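# Seat the round plate on the base's pin

## Task

Set the round plate down flat on the base so that the base's small pin passes through the plate hole beside the orange tab. The plate must stay seated by itself, not held there by the robot. At the end, release it and move the gripper away.

## Robot and tools

Robot: a single six-joint arm (Trossen WXAI follower) with a two-finger parallel gripper. The joints, from the base outward, are waist, shoulder, elbow, wrist pitch, wrist yaw and wrist roll. Their ranges in rad are: waist -3.054 to 3.054, shoulder 0.000 to 3.142, elbow 0.000 to 2.356, wrist pitch -1.571 to 1.571, wrist yaw -1.571 to 1.571, wrist roll -3.142 to 3.142. Load limits in N m are: waist 17.4, shoulder 21.6, elbow 21.5, wrist pitch 5.67, wrist yaw 5.65, wrist roll 5.3. A held object's weight adds to the load.

Frames: the scene frame has its origin on the table top directly under the arm's base. +z points up, and +y is to the left when looking along +x. The base itself may sit slightly tilted. The gripper has its own axes: the fingers point along its +x and close along its y. The reported end_effector_position is the spot between the finger pads, about 3 to 4 cm short of the fingertips.

execute_actions takes actions, a list holding one item or none, plus an optional pictures boolean. An empty list sends nothing and just reports the state. {"rows": [...], "steps": n} runs up to 15 control steps of 1/30 s each (default 15), one row per step. If there are fewer rows than steps, the last row repeats. {"steps": n} with no rows is a wait of up to 300 steps, counted from the previous result, so thinking time is included. A refused call moves nothing.

A row is one list of 7 numbers, each in [-1, 1]: dx, dy, dz, rx, ry, rz, opening. The first six are not a pose. They are an offset from the gripper pose shown in the most recent result, expressed in the gripper's own axes. Before any result in the scene shows the pose, and for the second and later calls within one reply, the offset is taken from where the gripper is when the action begins. Every row is measured from that same base, not added onto the row before it. The scale is 1.0 = 0.6 m for dx, dy, dz and 1.0 = 180 degrees for rx, ry, rz, which together form a single rotation vector. All zeros is not a pause: it pulls the gripper back to the base pose. The opening is absolute, not an offset. +1 is fully open (0.088 m), and empty fingers meet near -0.80; values down to -1 close no further. A full close takes at least about 0.5 s.

move takes target, one 7-number row laid out and referenced exactly as above, and speed in m/s from 0.002 to 0.5 (default 0.25). Rotation is capped at twice that value in rad/s. The gripper follows a straight path toward the target over 0.5 to 10 s; a path needing longer is cut off at 10 s before arriving. It turns the shorter way, does not avoid obstacles, can lag or stray, and can overshoot speed near full reach. The opening is sent when the move starts. Faster contact hits harder, and a target set deeper past a contact presses harder. The result adds a move: line giving the ending (done, off_target, moving, held, fault) and any limits: paced means the commanded pose was clipped; held means a check blocked some steps, after which the arm may suddenly move fast. It also gives the remaining distance to target. Move results always include pictures.

wait: seconds from 0 to 10; lets the scene run with no new command.

zoom_image: camera (cam_high, cam_low or cam_wrist) and region [x0, y0, x1, y1] in pixels, with (0,0) at the top left and at most 504 by 504. It gives a closer look at that camera's latest image. All three cameras are 504x504, and calibration data (K, distortion, world-to-camera transform) is supplied.

read_manual returns only licence text. finished_scene takes the current scene number. Replying with no tool call also ends things.

Control behaviour: each step, the commanded pose is clamped to within 70 mm and 16 degrees of the measured pose. The arm then tracks it, favouring position over orientation. When an action ends, the arm only finishes reaching the last clamped pose, so a far target needs further calls. Joint friction can leave the gripper short or slightly tilted, and tiny moves may do nothing. Check the reported pose after each motion and correct any tilt. Fingers keep moving to their last command between calls.

Result lines: the state gives end_effector_position (m), end_effector_quat_wxyz, and linear and angular velocities in the scene frame. The position can be off, more so at long reach. Joint positions and Joint velocities list the six joints in rad and rad/s, then the pad gap in m and m/s. grip_measured is the finger opening on the command scale; readings may be off by up to about 1 mm throughout a scene. Hand target appears only when nothing is pending and shows where the controller is driving. HELD marks steps where the clearance check (which treats the mount under the base as arm) blocked all or part of a row. "pose unreachable" means that check altered or stopped the command. MOTOR HOT warns from 50 °C. At 95 °C an OVER-TEMPERATURE FAULT holds the arm, and if it does not cool within 30 to 60 s, power cuts and the arm goes limp. A torque fault (a joint reaching its load limit) freezes the arm for 10 s and drops the rest of the call.

Gripping: to hold something, keep commanding an opening well below grip_measured; a bigger gap squeezes harder, up to about 34 N per pad. A fast close can push harder and may even spring open.

Avoid: knocking or placing anything off the table (that fails), dropping the plate, slamming into things, hard collisions and heavy pressing. Brief outside tugs on held or loose parts can occur. Holding loads for a long time heats the motors. Smooth, low-effort, quick motion is preferred.

Each tool is called after "Call:" by a JSON object that holds its "name" and its "arguments", one argument or row to a line.

## Session

I'll start by looking at the scene.

Call:
{"name": "execute_actions", "arguments": {
  "actions": []
}}

Scene clock: 0.00 s of 4050.00 s.
end_effector_position=(+0.3021, +0.1321, +0.1599) grip_measured=+0.834 end_effector_quat_wxyz=(+0.909, +0.273, +0.219, -0.226) end_effector_velocity=(-0.001, -0.003, +0.000) end_effector_angular_velocity=(-0.014, +0.000, -0.005)
Joint positions: [0.328 0.747 0.341 0.093 0.371 1.503 0.08 ]
Joint velocities: [-0.002 -0.002 -0.002 -0.007  0.007 -0.007  0.   ]
Motor temperatures (°C, as the motors report them): [20 21 21 23 22 24]
Heat: hottest wrist roll 24 °C (+0.0 °C/min).
Hand target: +0.302, +0.132, +0.160; +0.909, +0.273, +0.219, -0.227

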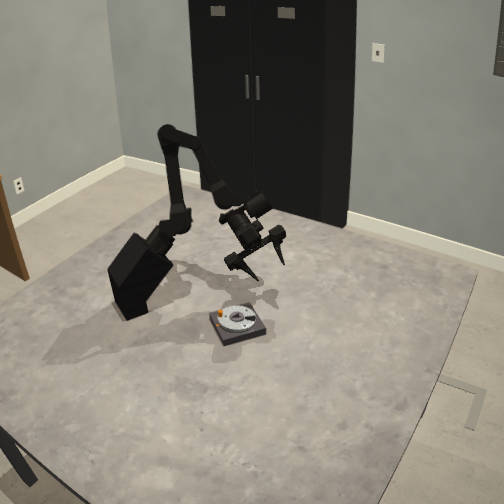

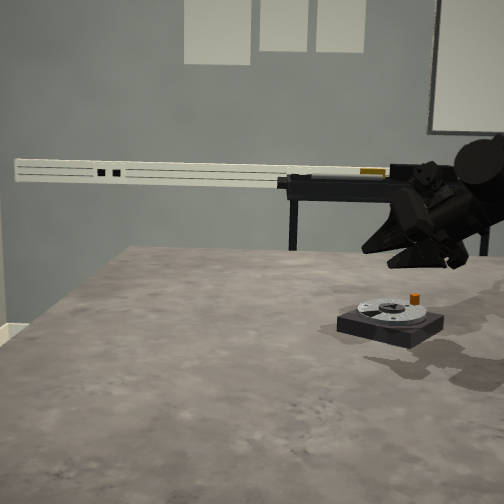

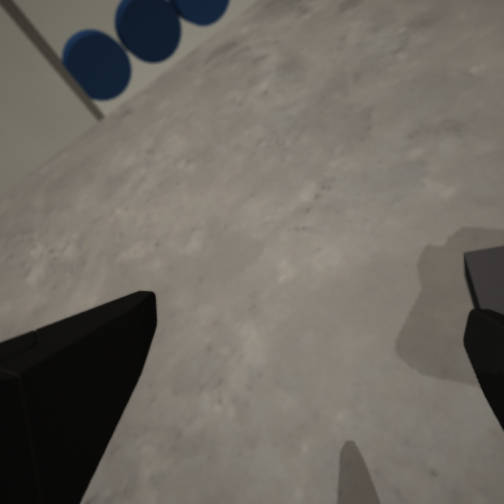

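Call:
{"name": "zoom_image", "arguments": {
  "camera": "cam_high",
  "region": [195, 285, 285, 355]
}}

Call:
{"name": "zoom_image", "arguments": {
  "camera": "cam_low",
  "region": [325, 275, 455, 360]
}}

Region (195, 285, 285, 355) of cam_high's 504x504 image, scaled by 5.600, with more detail than that image has.

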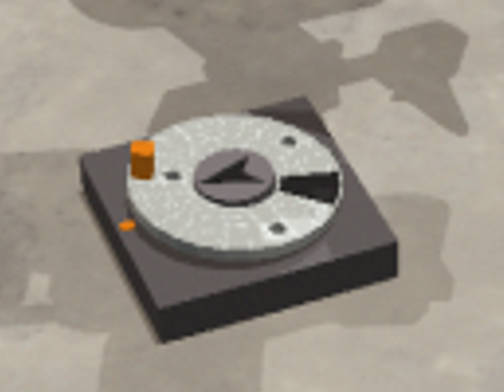

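Region (325, 275, 455, 360) of cam_low's 504x504 image, scaled by 3.877, with more detail than that image has; it fills the top 330 rows of this view, and the rest is white.

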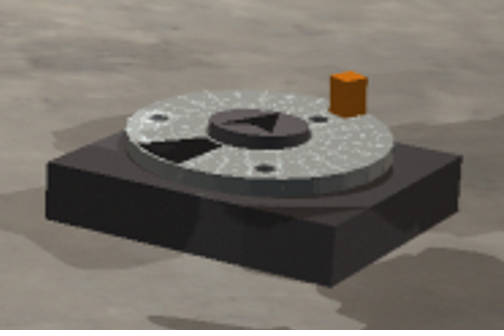

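Call:
{"name": "move", "arguments": {
  "target": [-0.0124, -0.2130, 0.1920, -0.2411, 0.3334, -0.0227, 1.0],
  "speed": 0.25
}}

Scene clock: 62.03 s of 4050.00 s.
end_effector_position=(+0.2595, -0.0295, +0.1992) grip_measured=+0.997 end_effector_quat_wxyz=(+0.705, -0.003, +0.709, -0.002) end_effector_velocity=(-0.004, +0.002, +0.001) end_effector_angular_velocity=(+0.014, +0.020, -0.006)
Joint positions: [-0.842  1.725  0.982 -1.155 -0.796 -0.879  0.088]
Joint velocities: [-0.002  0.007  0.007 -0.037  0.007 -0.022 -0.   ]
Motor temperatures (°C, as the motors report them): [20 23 23 25 23 24]
Heat: hottest wrist pitch 25 °C (+1.0 °C/min).
Hand target: +0.260, -0.032, +0.200; +0.704, -0.004, +0.710, -0.002
Off the commanded pose: 0.001 m, 1 deg.
After step 90, 55.97 s passed at rest.
move: done
camera_calibration (this result's frames):
cam_wrist: T_world_to_cam=[[0.0231156, -0.999504, -0.0213893, -0.0240118], [-0.938407, -0.0290707, 0.344306, 0.20477], [-0.344757, 0.0121131, -0.938614, 0.352307], [0, 0, 0, 1]] pos_world=[0.314174, -0.0223146, 0.259663]

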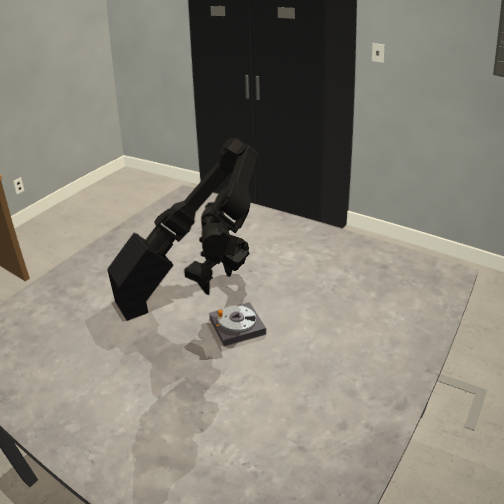

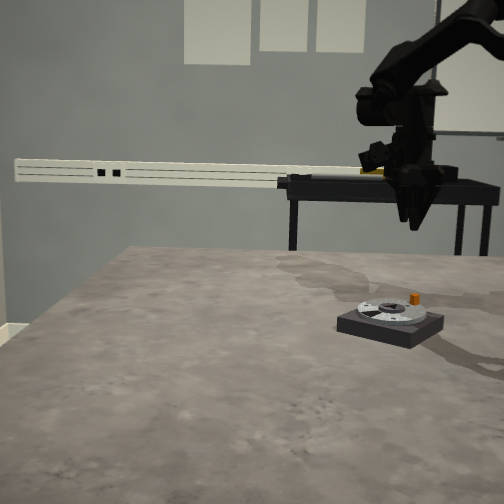

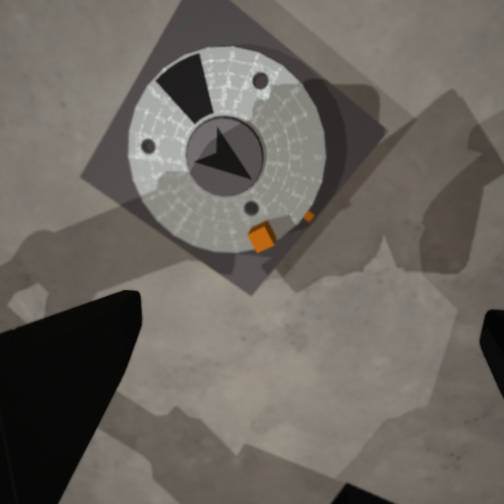

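Call:
{"name": "zoom_image", "arguments": {
  "camera": "cam_wrist",
  "region": [100, 30, 350, 280]
}}

Region (100, 30, 350, 280) of cam_wrist's 504x504 image, scaled by 2.016, with more detail than that image has.

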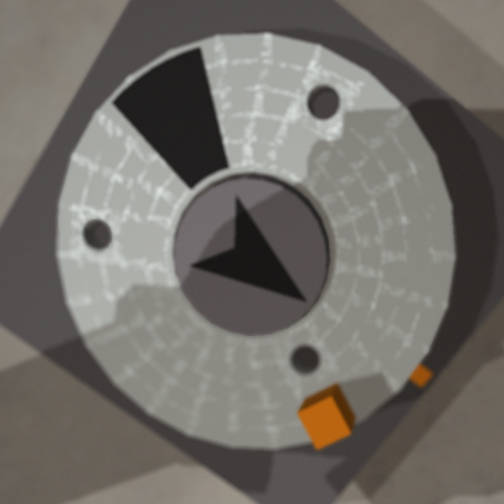

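Call:
{"name": "move", "arguments": {
  "target": [0.1237, 0.009, -0.0217, -0.15, 0.0, 0.0, -0.15],
  "speed": 0.2
}}

Scene clock: 85.40 s of 4050.00 s.
end_effector_position=(+0.2472, -0.0262, +0.1249) grip_measured=-0.150 end_effector_quat_wxyz=(+0.685, -0.165, +0.691, +0.161) end_effector_velocity=(-0.006, +0.002, -0.003) end_effector_angular_velocity=(+0.003, +0.019, +0.014)
Joint positions: [-0.635  1.712  0.736 -0.707 -0.84  -1.047  0.032]
Joint velocities: [ 0.007 -0.002 -0.012 -0.007  0.007 -0.022 -0.   ]
Motor temperatures (°C, as the motors report them): [23 23 24 24 23 24]
Heat: hottest elbow 24 °C (+0.0 °C/min).
Hand target: +0.247, -0.025, +0.125; +0.686, -0.168, +0.689, +0.164
Off the commanded pose: 0.002 m, 1 deg.
After step 90, 18.77 s passed at rest.
move: done
camera_calibration (this result's frames):
cam_wrist: T_world_to_cam=[[0.466571, -0.884142, -0.0245764, -0.128229], [-0.824996, -0.44504, 0.348311, 0.179565], [-0.318894, -0.142236, -0.937057, 0.267602], [0, 0, 0, 1]] pos_world=[0.293305, 0.00460366, 0.185062]

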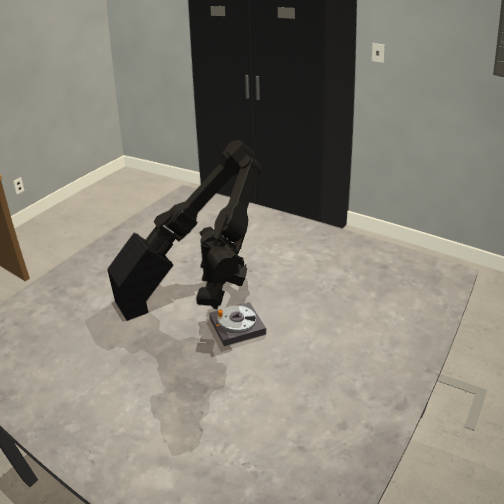

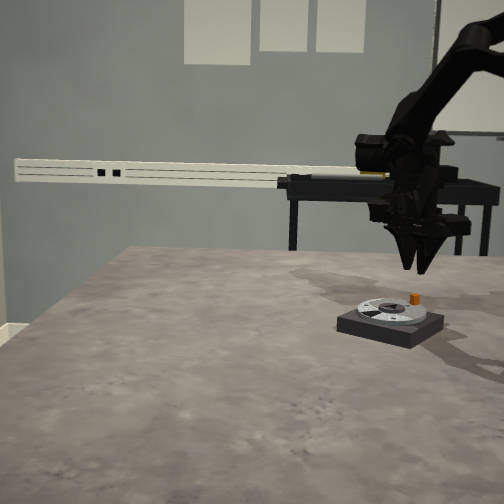

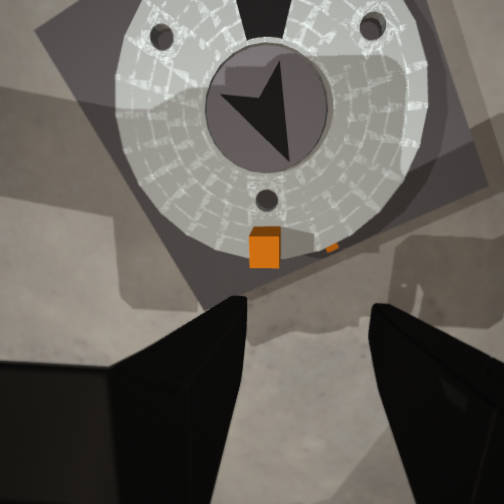

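Call:
{"name": "zoom_image", "arguments": {
  "camera": "cam_low",
  "region": [350, 230, 470, 350]
}}

Call:
{"name": "zoom_image", "arguments": {
  "camera": "cam_high",
  "region": [180, 260, 280, 360]
}}

Region (350, 230, 470, 350) of cam_low's 504x504 image, scaled by 4.200, with more detail than that image has.

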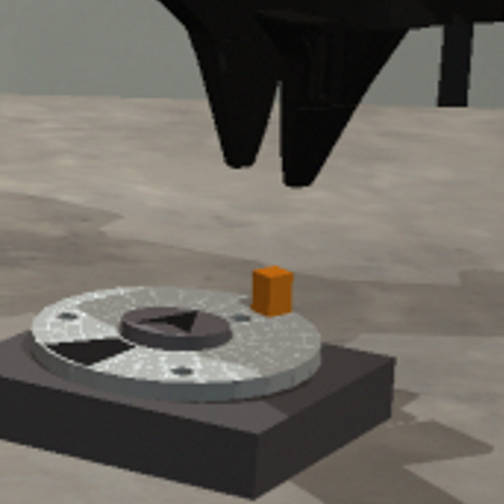

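Region (180, 260, 280, 360) of cam_high's 504x504 image, scaled by 5.040, with more detail than that image has.

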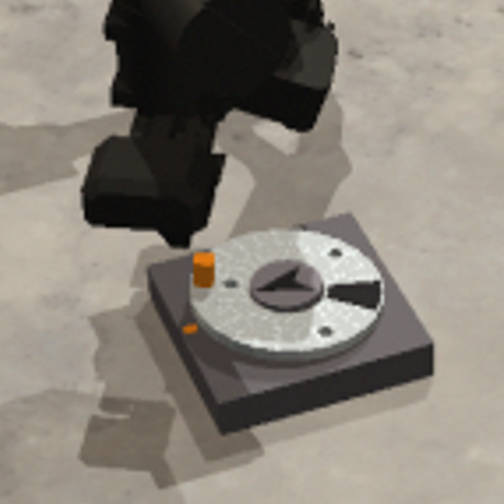

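Call:
{"name": "move", "arguments": {
  "target": [0.0367, 0.0217, 0.0092, 0, 0, 0, -0.15],
  "speed": 0.08
}}

Scene clock: 108.40 s of 4050.00 s.
end_effector_position=(+0.2466, -0.0138, +0.1025) grip_measured=-0.150 end_effector_quat_wxyz=(+0.684, -0.164, +0.692, +0.160) end_effector_velocity=(-0.000, +0.000, -0.001) end_effector_angular_velocity=(-0.010, -0.005, +0.014)
Joint positions: [-0.533  1.683  0.67  -0.559 -0.844 -0.893  0.032]
Joint velocities: [ 0.007 -0.012 -0.012  0.022  0.007  0.007 -0.   ]
Motor temperatures (°C, as the motors report them): [24 23 23 24 23 24]
Heat: hottest waist 24 °C (-1.0 °C/min).
Hand target: +0.246, -0.012, +0.103; +0.685, -0.165, +0.691, +0.161
Off the commanded pose: 0.002 m, 0 deg.
After step 90, 19.20 s passed at rest.
move: done
camera_calibration (this result's frames):
cam_wrist: T_world_to_cam=[[0.464402, -0.885247, -0.0258553, -0.116887], [-0.82502, -0.443051, 0.350782, 0.192127], [-0.321984, -0.141573, -0.9361, 0.248873], [0, 0, 0, 1]] pos_world=[0.292924, 0.0168822, 0.162553]

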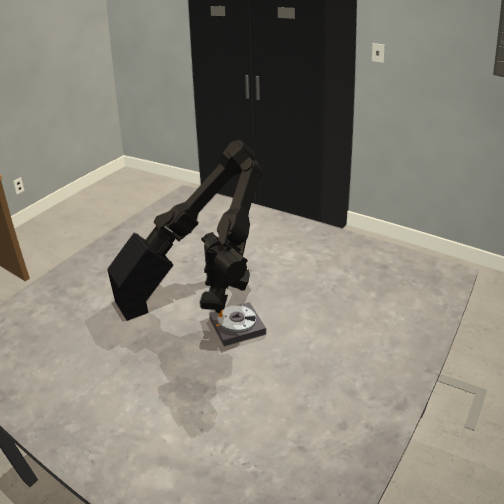

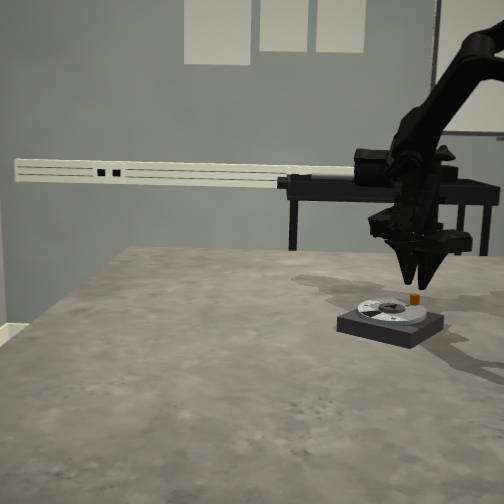

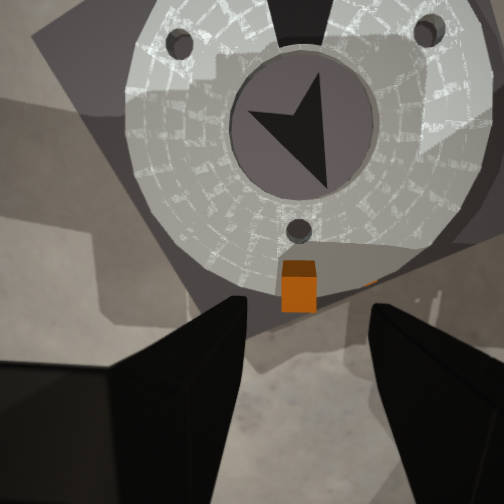

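Call:
{"name": "zoom_image", "arguments": {
  "camera": "cam_low",
  "region": [370, 260, 450, 340]
}}

Region (370, 260, 450, 340) of cam_low's 504x504 image, scaled by 6.300, with more detail than that image has.

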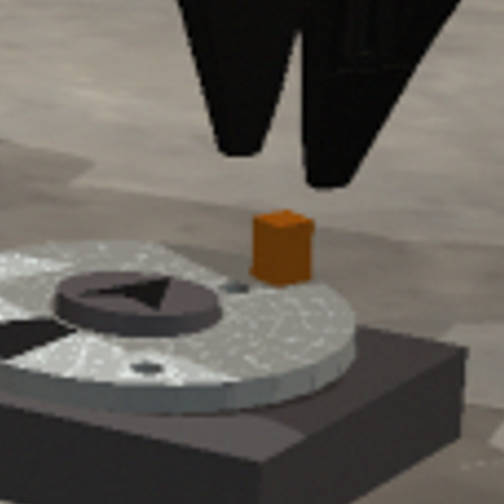

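Call:
{"name": "move", "arguments": {
  "target": [0.040, 0.002, 0.002, 0, 0, 0, -0.15],
  "speed": 0.04
}}

Scene clock: 115.53 s of 4050.00 s.
end_effector_position=(+0.2503, -0.0111, +0.0806) grip_measured=-0.150 end_effector_quat_wxyz=(+0.687, -0.169, +0.688, +0.163) end_effector_velocity=(+0.003, +0.001, -0.000) end_effector_angular_velocity=(+0.003, -0.014, +0.025)
Joint positions: [-0.452  1.707  0.63  -0.389 -0.843 -0.772  0.032]
Joint velocities: [ 0.002 -0.002 -0.002  0.022 -0.007 -0.007 -0.   ]
Motor temperatures (°C, as the motors report them): [24 24 23 24 23 24]
Heat: hottest waist 24 °C (-1.0 °C/min).
Hand target: +0.247, -0.012, +0.078; +0.685, -0.164, +0.692, +0.160
Off the commanded pose: 0.004 m, 1 deg.
After step 90, 3.20 s passed at rest.
move: done
camera_calibration (this result's frames):
cam_wrist: T_world_to_cam=[[0.474516, -0.879986, -0.0214349, -0.119588], [-0.823481, -0.452386, 0.342384, 0.20427], [-0.31099, -0.144815, -0.939316, 0.2274], [0, 0, 0, 1]] pos_world=[0.295678, 0.0201043, 0.141099]

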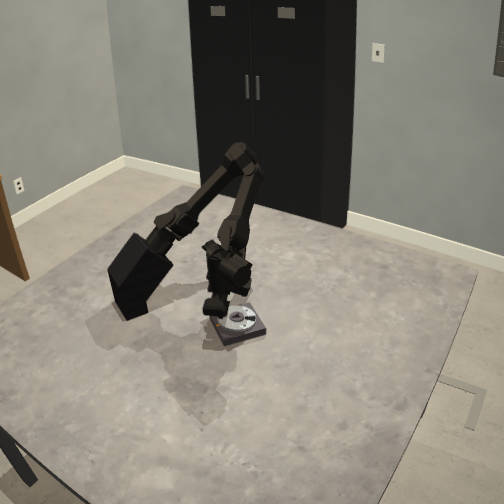

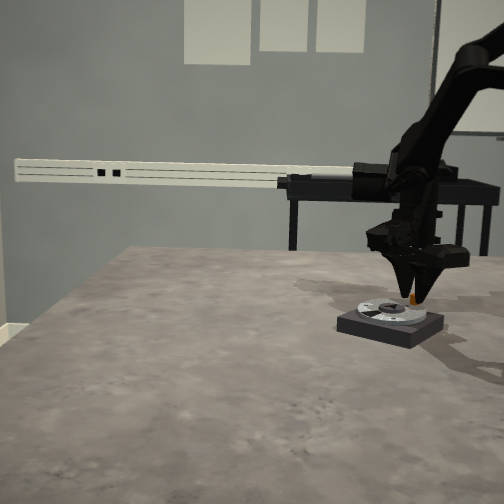

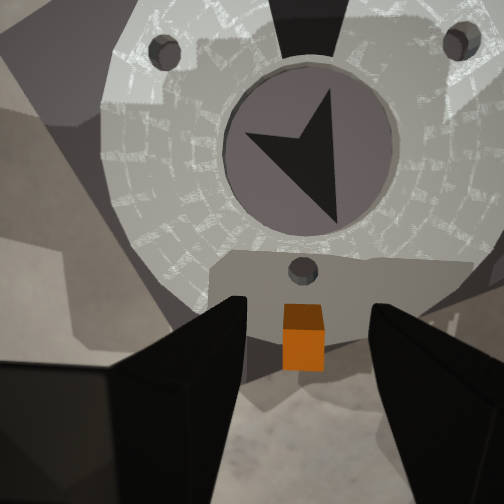

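Call:
{"name": "move", "arguments": {
  "target": [0.005, -0.044, 0.0125, -0.1222, 0, 0, 1.0],
  "speed": 0.1
}}

Scene clock: 135.13 s of 4050.00 s.
end_effector_position=(+0.2684, -0.0297, +0.0780) grip_measured=+0.997 end_effector_quat_wxyz=(+0.642, -0.298, +0.644, +0.291) end_effector_velocity=(-0.002, -0.001, +0.002) end_effector_angular_velocity=(-0.006, +0.008, +0.004)
Joint positions: [-0.475  1.817  0.723 -0.396 -0.843 -1.191  0.088]
Joint velocities: [-0.007 -0.002  0.002 -0.022  0.007 -0.022 -0.   ]
Motor temperatures (°C, as the motors report them): [25 23 23 24 23 24]
Heat: hottest waist 25 °C (+1.0 °C/min).
Hand target: +0.269, -0.031, +0.078; +0.642, -0.296, +0.644, +0.291
Off the commanded pose: 0.002 m, 0 deg.
After step 90, 14.37 s passed at rest.
move: done
camera_calibration (this result's frames):
cam_wrist: T_world_to_cam=[[0.770524, -0.637068, -0.0208976, -0.216886], [-0.592063, -0.727466, 0.346778, 0.140984], [-0.236123, -0.254828, -0.937715, 0.2044], [0, 0, 0, 1]] pos_world=[0.29885, 0.0164765, 0.138246]

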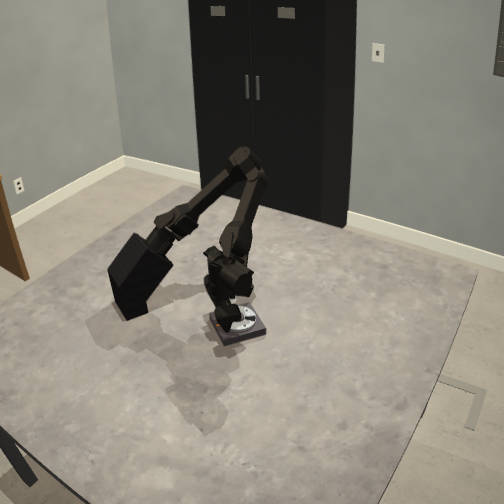

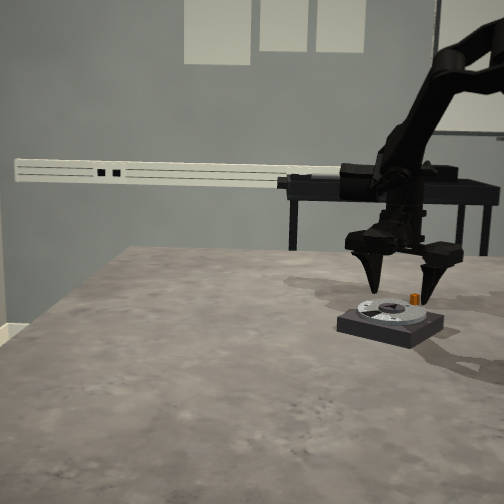

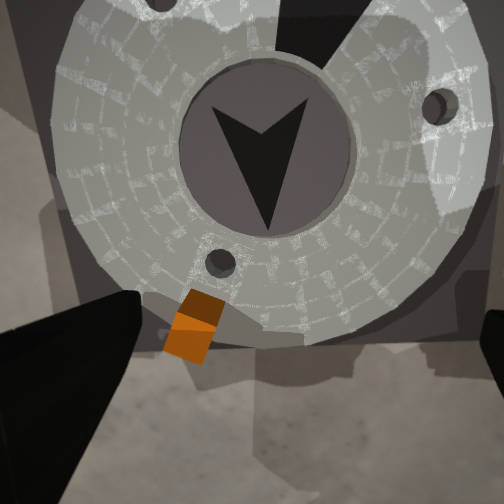

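Call:
{"name": "zoom_image", "arguments": {
  "camera": "cam_low",
  "region": [350, 260, 450, 340]
}}

Region (350, 260, 450, 340) of cam_low's 504x504 image, scaled by 5.040, with more detail than that image has; it fills the top 403 rows of this view, and the rest is white.

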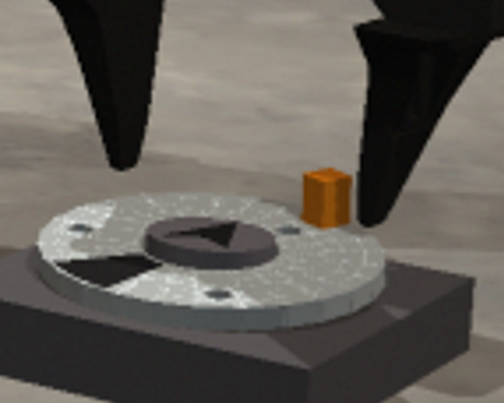

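Call:
{"name": "execute_actions", "arguments": {
  "actions": [
    {"rows": [[0,0,0,0,0,0,0.94],[0,0,0,0,0,0,0.89],[0,0,0,0,0,0,0.85],[0,0,0,0,0,0,0.82],[0,0,0,0,0,0,0.79],[0,0,0,0,0,0,0.77],[0,0,0,0,0,0,0.75],[0,0,0,0,0,0,0.73],[0,0,0,0,0,0,0.71],[0,0,0,0,0,0,0.69],[0,0,0,0,0,0,0.67],[0,0,0,0,0,0,0.65],[0,0,0,0,0,0,0.63],[0,0,0,0,0,0,0.61],[0,0,0,0,0,0,0.59]], "steps": 15}
  ],
  "pictures": false
}}

Call:
{"name": "execute_actions", "arguments": {
  "actions": [
    {"rows": [[0,0,0,0,0,0,0.57],[0,0,0,0,0,0,0.55],[0,0,0,0,0,0,0.53],[0,0,0,0,0,0,0.51],[0,0,0,0,0,0,0.49],[0,0,0,0,0,0,0.47],[0,0,0,0,0,0,0.45],[0,0,0,0,0,0,0.43],[0,0,0,0,0,0,0.41],[0,0,0,0,0,0,0.39],[0,0,0,0,0,0,0.37],[0,0,0,0,0,0,0.35],[0,0,0,0,0,0,0.33],[0,0,0,0,0,0,0.31],[0,0,0,0,0,0,0.30]], "steps": 15}
  ]
}}

Scene clock: 148.87 s of 4050.00 s.
end_effector_position=(+0.2685, -0.0298, +0.0779) grip_measured=+0.653 end_effector_quat_wxyz=(+0.641, -0.299, +0.644, +0.291) end_effector_velocity=(-0.001, +0.001, +0.000) end_effector_angular_velocity=(+0.006, -0.006, -0.007)
Joint positions: [-0.475  1.818  0.724 -0.396 -0.843 -1.193  0.071]
Joint velocities: [-0.002 -0.002 -0.007  0.007 -0.007  0.007 -0.03 ]
Motor temperatures (°C, as the motors report them): [25 23 23 23 23 24]
Heat: hottest waist 25 °C (+1.0 °C/min).
Hand target: +0.268, -0.030, +0.078; +0.642, -0.298, +0.644, +0.291
Off the commanded pose: 0.000 m, 0 deg.
Steps of this call (steps 1 to 90: nothing new was sent; then 10.23 s passed at rest; steps 91 to 105: all 15 steps of this action). Readings (end_effector_position):
91: (+0.2685, -0.0298, +0.0779)
92: (+0.2685, -0.0298, +0.0779)
94: (+0.2685, -0.0298, +0.0779)
98: (+0.2685, -0.0298, +0.0779)
105: the state above

Scene clock: 149.37 s of 4050.00 s.
end_effector_position=(+0.2682, -0.0298, +0.0779) grip_measured=+0.353 end_effector_quat_wxyz=(+0.641, -0.298, +0.645, +0.291) end_effector_velocity=(-0.004, +0.002, +0.001) end_effector_angular_velocity=(+0.011, +0.010, +0.004)
Joint positions: [-0.475  1.818  0.724 -0.398 -0.842 -1.193  0.056]
Joint velocities: [-0.002 -0.002 -0.002 -0.022 -0.007 -0.022 -0.025]
Motor temperatures (°C, as the motors report them): [25 23 23 23 23 24]
Heat: hottest waist 25 °C (+1.0 °C/min).
Hand target: +0.269, -0.030, +0.078; +0.641, -0.299, +0.644, +0.291
Off the commanded pose: 0.000 m, 0 deg.
Steps of this call (steps 1 to 15: all 15 steps of this action). Readings (end_effector_position):
1: (+0.2685, -0.0298, +0.0779)
2: (+0.2685, -0.0298, +0.0779)
4: (+0.2685, -0.0298, +0.0779)
8: (+0.2682, -0.0297, +0.0779)
15: the state above
camera_calibration (this result's frames):
cam_wrist: T_world_to_cam=[[0.770795, -0.636705, -0.0219572, -0.216782], [-0.59126, -0.727763, 0.347525, 0.140581], [-0.237251, -0.254888, -0.937414, 0.204585], [0, 0, 0, 1]] pos_world=[0.298752, 0.0164296, 0.138166]

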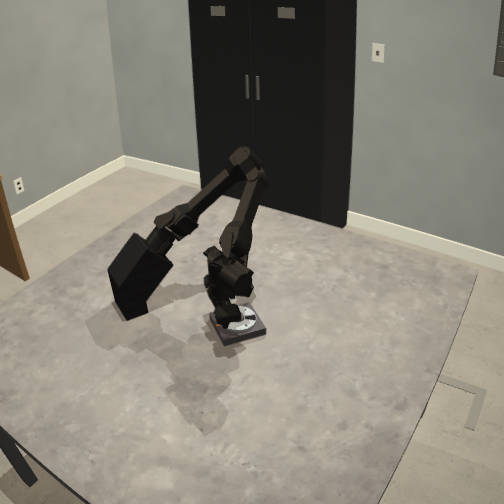

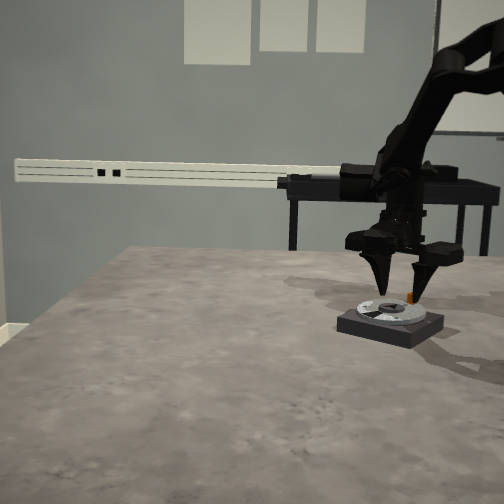

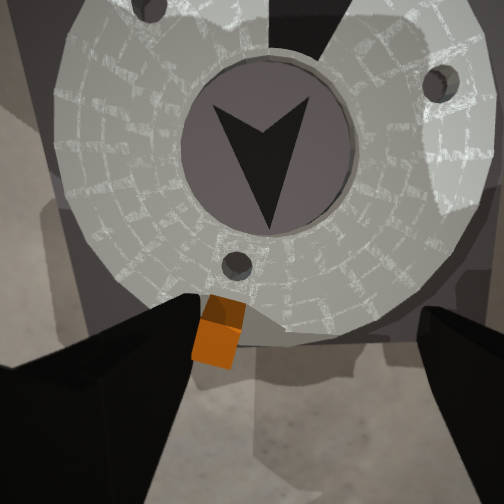

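The plate is turning. Continuing to close slowly.

Call:
{"name": "execute_actions", "arguments": {
  "actions": [
    {"rows": [[0,0,0,0,0,0,0.28],[0,0,0,0,0,0,0.26],[0,0,0,0,0,0,0.24],[0,0,0,0,0,0,0.22],[0,0,0,0,0,0,0.20],[0,0,0,0,0,0,0.18],[0,0,0,0,0,0,0.16],[0,0,0,0,0,0,0.14],[0,0,0,0,0,0,0.12],[0,0,0,0,0,0,0.10],[0,0,0,0,0,0,0.08],[0,0,0,0,0,0,0.06],[0,0,0,0,0,0,0.04],[0,0,0,0,0,0,0.02],[0,0,0,0,0,0,0.0]], "steps": 15}
  ],
  "pictures": false
}}

Call:
{"name": "execute_actions", "arguments": {
  "actions": [
    {"rows": [[0,0,0,0,0,0,-0.01],[0,0,0,0,0,0,-0.02],[0,0,0,0,0,0,-0.03],[0,0,0,0,0,0,-0.04],[0,0,0,0,0,0,-0.05],[0,0,0,0,0,0,-0.06],[0,0,0,0,0,0,-0.07],[0,0,0,0,0,0,-0.08]], "steps": 15}
  ]
}}

Scene clock: 152.97 s of 4050.00 s.
end_effector_position=(+0.2680, -0.0297, +0.0779) grip_measured=+0.061 end_effector_quat_wxyz=(+0.641, -0.297, +0.645, +0.291) end_effector_velocity=(+0.000, +0.002, +0.000) end_effector_angular_velocity=(+0.008, +0.001, +0.007)
Joint positions: [-0.475  1.818  0.724 -0.4   -0.842 -1.193  0.042]
Joint velocities: [ 0.002 -0.002  0.002 -0.007 -0.007 -0.007 -0.029]
Motor temperatures (°C, as the motors report them): [26 23 23 23 23 24]
Heat: hottest waist 26 °C (+2.0 °C/min).
Hand target: +0.268, -0.030, +0.078; +0.641, -0.298, +0.645, +0.291
Off the commanded pose: 0.000 m, 0 deg.
Steps of this call (steps 1 to 90: nothing new was sent; then 0.10 s passed at rest; steps 91 to 105: all 15 steps of this action). Readings (end_effector_position):
91: (+0.2682, -0.0298, +0.0779)
92: (+0.2682, -0.0298, +0.0779)
94: (+0.2682, -0.0298, +0.0779)
98: (+0.2681, -0.0297, +0.0779)
105: the state above

Scene clock: 153.47 s of 4050.00 s.
end_effector_position=(+0.2679, -0.0296, +0.0779) grip_measured=-0.076 end_effector_quat_wxyz=(+0.641, -0.297, +0.645, +0.291) end_effector_velocity=(+0.001, +0.000, +0.001) end_effector_angular_velocity=(+0.005, -0.009, +0.011)
Joint positions: [-0.475  1.818  0.724 -0.4   -0.843 -1.193  0.035]
Joint velocities: [-0.002 -0.002 -0.002  0.007 -0.007 -0.007 -0.002]
Motor temperatures (°C, as the motors report them): [26 23 23 23 23 24]
Heat: hottest waist 26 °C (+2.0 °C/min).
Hand target: +0.268, -0.030, +0.078; +0.641, -0.297, +0.645, +0.291
Off the commanded pose: 0.000 m, 0 deg.
Steps of this call (steps 1 to 15: all 15 steps of this action). Readings (end_effector_position):
1: (+0.2680, -0.0297, +0.0779)
2: (+0.2680, -0.0297, +0.0779)
4: (+0.2680, -0.0297, +0.0779)
8: (+0.2679, -0.0297, +0.0779)
15: the state above
camera_calibration (this result's frames):
cam_wrist: T_world_to_cam=[[0.769667, -0.638013, -0.0235026, -0.216018], [-0.592062, -0.727042, 0.347667, 0.140734], [-0.238903, -0.253673, -0.937324, 0.20502], [0, 0, 0, 1]] pos_world=[0.298565, 0.0165055, 0.138164]

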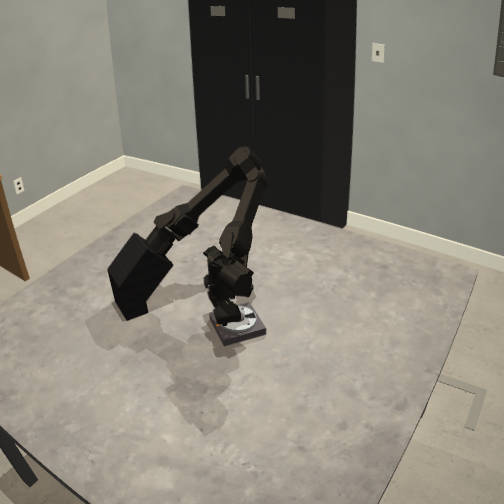

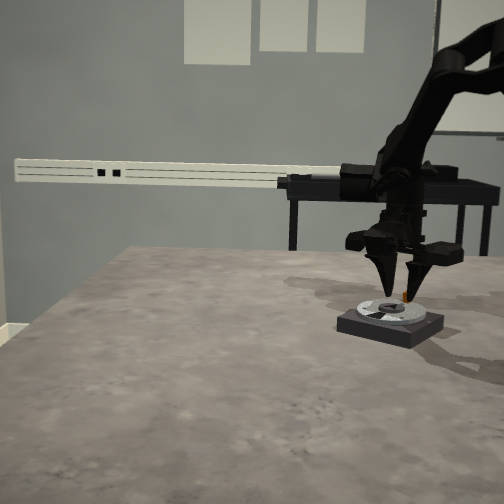

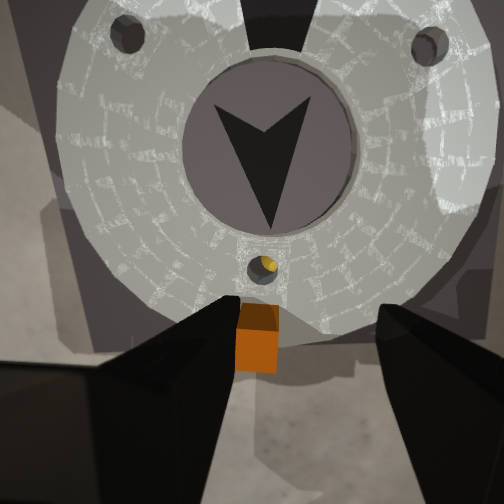

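Call:
{"name": "zoom_image", "arguments": {
  "camera": "cam_wrist",
  "region": [210, 210, 330, 330]
}}

Region (210, 210, 330, 330) of cam_wrist's 504x504 image, scaled by 4.200, with more detail than that image has.

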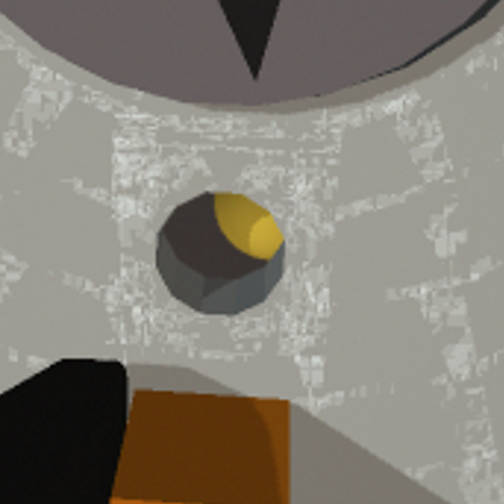

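Call:
{"name": "execute_actions", "arguments": {
  "actions": [
    {"rows": [[0,0,0,0,0,0,-0.09],[0,0,0,0,0,0,-0.10],[0,0,0,0,0,0,-0.11],[0,0,0,0,0,0,-0.12],[0,0,0,0,0,0,-0.13],[0,0,0,0,0,0,-0.14],[0,0,0,0,0,0,-0.15],[0,0,0,0,0,0,-0.16],[0,0,0,0,0,0,-0.165],[0,0,0,0,0,0,-0.17],[0,0,0,0,0,0,-0.175],[0,0,0,0,0,0,-0.18],[0,0,0,0,0,0,-0.185],[0,0,0,0,0,0,-0.19],[0,0,0,0,0,0,-0.195]], "steps": 15}
  ],
  "pictures": false
}}

Call:
{"name": "wait", "arguments": {
  "seconds": 0.5
}}

Call:
{"name": "zoom_image", "arguments": {
  "camera": "cam_wrist",
  "region": [210, 210, 330, 330]
}}

Scene clock: 159.33 s of 4050.00 s.
end_effector_position=(+0.2676, -0.0296, +0.0778) grip_measured=-0.178 end_effector_quat_wxyz=(+0.641, -0.297, +0.645, +0.291) end_effector_velocity=(-0.004, +0.002, +0.001) end_effector_angular_velocity=(+0.011, +0.010, -0.011)
Joint positions: [-0.475  1.818  0.723 -0.4   -0.843 -1.193  0.03 ]
Joint velocities: [-0.002 -0.002 -0.002 -0.022 -0.007 -0.007 -0.008]
Motor temperatures (°C, as the motors report them): [26 23 23 23 23 24]
Heat: hottest waist 26 °C (+2.0 °C/min).
Hand target: +0.268, -0.030, +0.078; +0.641, -0.297, +0.645, +0.291
Off the commanded pose: 0.000 m, 0 deg.
Steps of this call (steps 1 to 90: nothing new was sent; then 2.37 s passed at rest; steps 91 to 105: all 15 steps of this action). Readings (end_effector_position):
91: (+0.2678, -0.0297, +0.0779)
92: (+0.2677, -0.0297, +0.0778)
94: (+0.2678, -0.0297, +0.0779)
98: (+0.2677, -0.0297, +0.0778)
105: the state above

Scene clock: 159.83 s of 4050.00 s.
end_effector_position=(+0.2676, -0.0296, +0.0778) grip_measured=-0.195 end_effector_quat_wxyz=(+0.641, -0.297, +0.645, +0.291) end_effector_velocity=(-0.004, +0.002, +0.000) end_effector_angular_velocity=(-0.002, +0.015, -0.004)
Joint positions: [-0.475  1.818  0.723 -0.4   -0.843 -1.193  0.029]
Joint velocities: [ 0.002 -0.007 -0.002 -0.022  0.007 -0.007 -0.   ]
Motor temperatures (°C, as the motors report them): [26 23 23 23 23 24]
Heat: hottest waist 26 °C (+2.0 °C/min).
Hand target: +0.268, -0.030, +0.078; +0.641, -0.297, +0.645, +0.291
Off the commanded pose: 0.000 m, 0 deg.
Steps of this call (steps 1 to 15: nothing new was sent). Readings (end_effector_position):
1: (+0.2678, -0.0296, +0.0778)
2: (+0.2678, -0.0296, +0.0778)
4: (+0.2676, -0.0296, +0.0778)
8: (+0.2676, -0.0296, +0.0778)
15: the state above
camera_calibration (this result's frames):
cam_wrist: T_world_to_cam=[[0.769443, -0.638255, -0.0242515, -0.215711], [-0.592043, -0.72695, 0.347893, 0.140663], [-0.239674, -0.253326, -0.937221, 0.205023], [0, 0, 0, 1]] pos_world=[0.298394, 0.016514, 0.137985]

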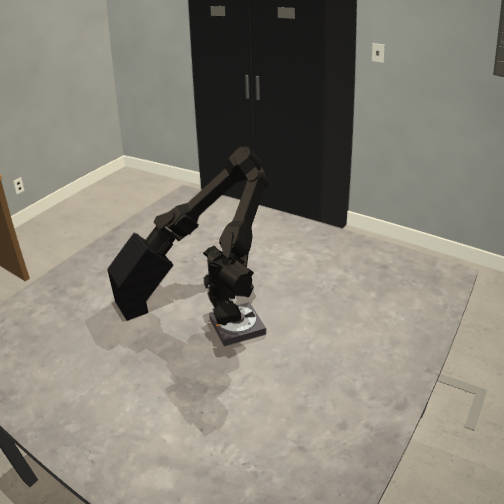

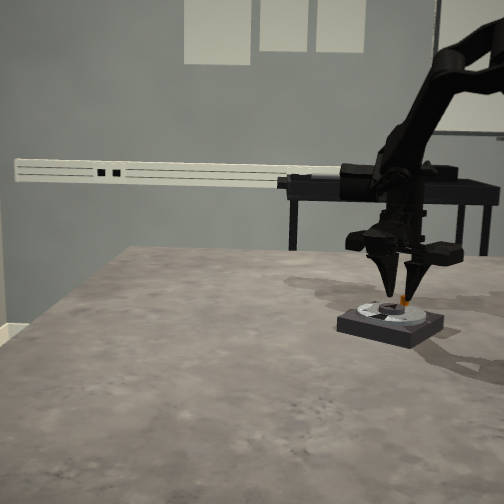

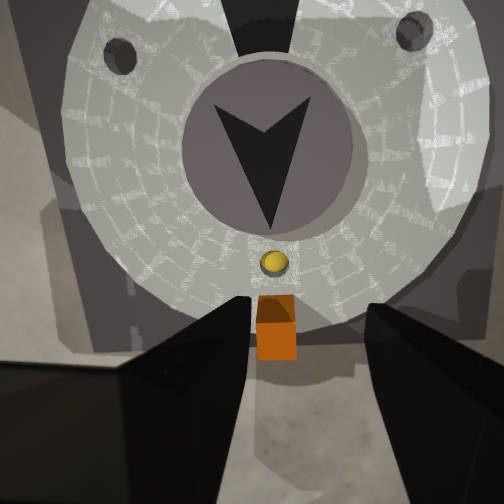

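Region (210, 210, 330, 330) of cam_wrist's 504x504 image, scaled by 4.200, with more detail than that image has.

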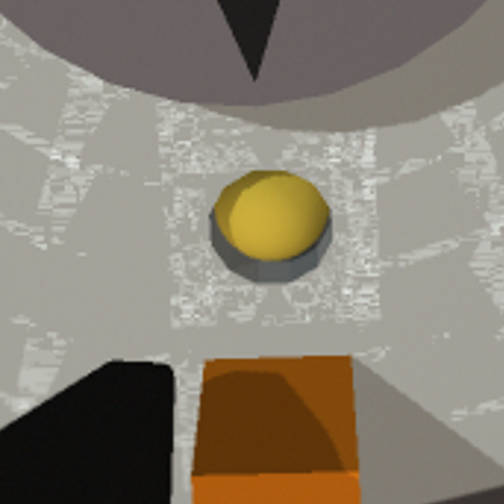

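The plate dropped onto the pin. I'll open, lift clear and then check it sits flat.

Call:
{"name": "move", "arguments": {
  "target": [-0.17, 0.0, 0.0, 0, 0, 0, 0.4],
  "speed": 0.15
}}

Call:
{"name": "zoom_image", "arguments": {
  "camera": "cam_low",
  "region": [330, 280, 450, 355]
}}

Call:
{"name": "zoom_image", "arguments": {
  "camera": "cam_high",
  "region": [200, 290, 275, 350]
}}

Scene clock: 164.00 s of 4050.00 s.
end_effector_position=(+0.2657, -0.0282, +0.1781) grip_measured=+0.400 end_effector_quat_wxyz=(+0.641, -0.292, +0.647, +0.291) end_effector_velocity=(-0.001, +0.004, +0.003) end_effector_angular_velocity=(+0.016, +0.003, -0.003)
Joint positions: [-0.769  1.731  0.944 -1.043 -0.817 -1.63   0.059]
Joint velocities: [-0.007 -0.002  0.007 -0.037 -0.007 -0.022 -0.   ]
Motor temperatures (°C, as the motors report them): [26 24 23 23 23 24]
Heat: hottest waist 26 °C (+2.0 °C/min).
Hand target: +0.267, -0.029, +0.180; +0.640, -0.297, +0.646, +0.291
Off the commanded pose: 0.003 m, 1 deg.
move: done
camera_calibration (this result's frames):
cam_wrist: T_world_to_cam=[[0.765293, -0.642928, -0.031155, -0.208677], [-0.594933, -0.724982, 0.347069, 0.106595], [-0.245727, -0.247074, -0.937322, 0.300801], [0, 0, 0, 1]] pos_world=[0.297031, 0.0174353, 0.238451]

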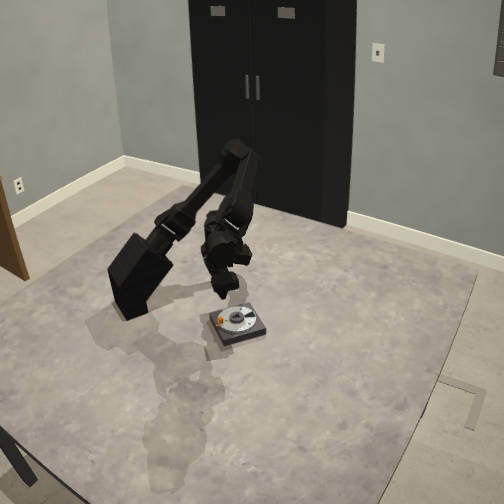

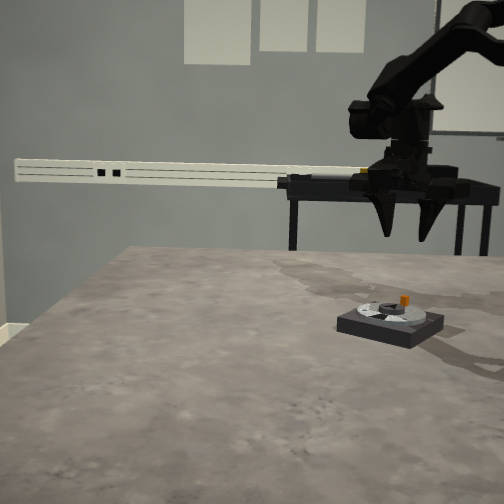

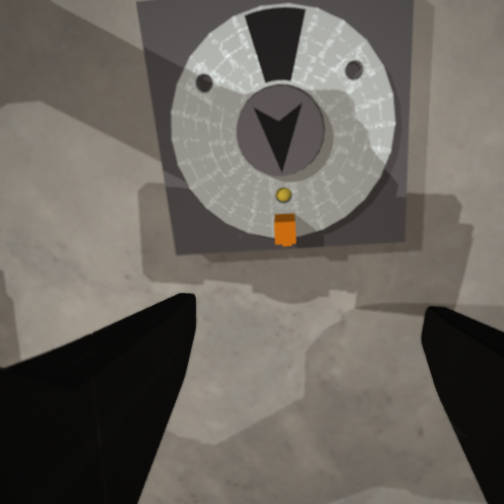

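Region (330, 280, 450, 355) of cam_low's 504x504 image, scaled by 4.200, with more detail than that image has; it fills the top 315 rows of this view, and the rest is white.

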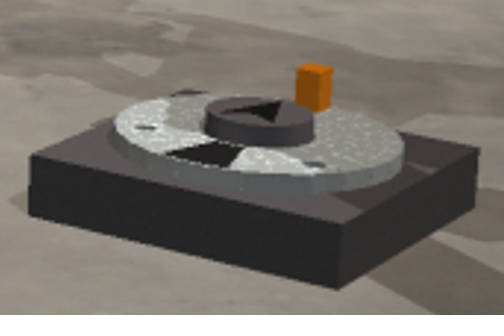

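Region (200, 290, 275, 350) of cam_high's 504x504 image, scaled by 6.720, with more detail than that image has; it fills the top 403 rows of this view, and the rest is white.

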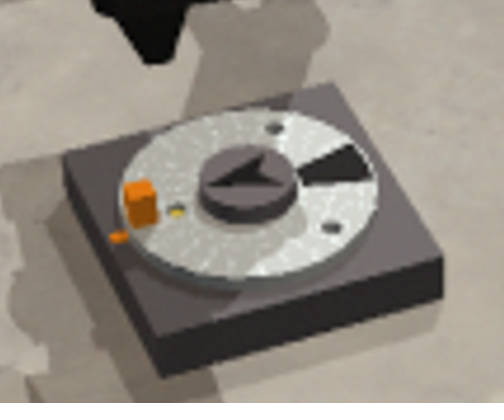

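Call:
{"name": "move", "arguments": {
  "target": [-0.04, 0.1, -0.04, 0, 0, 0, 0.4],
  "speed": 0.2
}}

Scene clock: 167.93 s of 4050.00 s.
end_effector_position=(+0.2066, -0.0074, +0.2025) grip_measured=+0.400 end_effector_quat_wxyz=(+0.641, -0.292, +0.647, +0.292) end_effector_velocity=(-0.000, +0.001, +0.002) end_effector_angular_velocity=(+0.002, -0.014, +0.012)
Joint positions: [-0.943  1.563  0.796 -1.229 -0.759 -1.864  0.059]
Joint velocities: [-0.012 -0.007 -0.002 -0.007 -0.007 -0.022 -0.   ]
Motor temperatures (°C, as the motors report them): [26 24 23 23 23 24]
Heat: hottest waist 26 °C (+2.0 °C/min).
Hand target: +0.205, -0.007, +0.203; +0.640, -0.292, +0.648, +0.292
Off the commanded pose: 0.002 m, 0 deg.
move: done
camera_calibration (this result's frames):
cam_wrist: T_world_to_cam=[[0.764859, -0.643378, -0.0324707, -0.149008], [-0.595273, -0.725141, 0.346151, 0.0783366], [-0.246252, -0.245428, -0.937617, 0.314387], [0, 0, 0, 1]] pos_world=[0.23802, 0.0380959, 0.26282]

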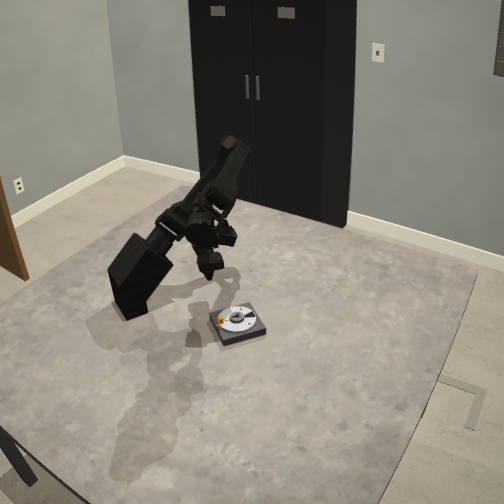

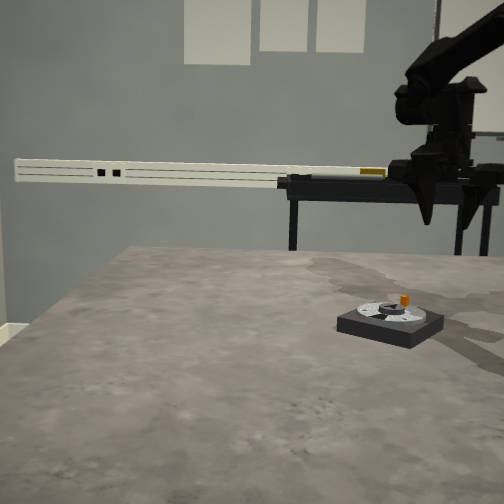

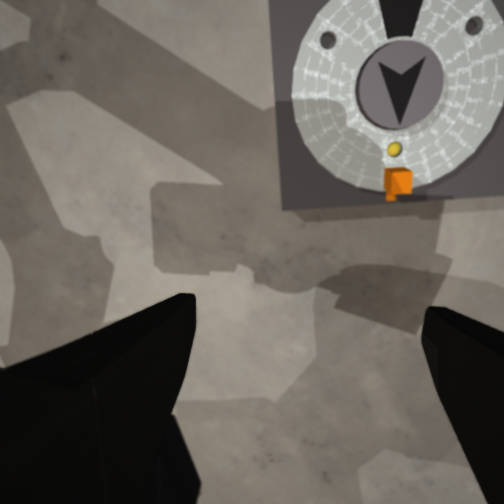

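Call:
{"name": "finished_scene", "arguments": {
  "scene": 1
}}

The scene is finished: the task was done.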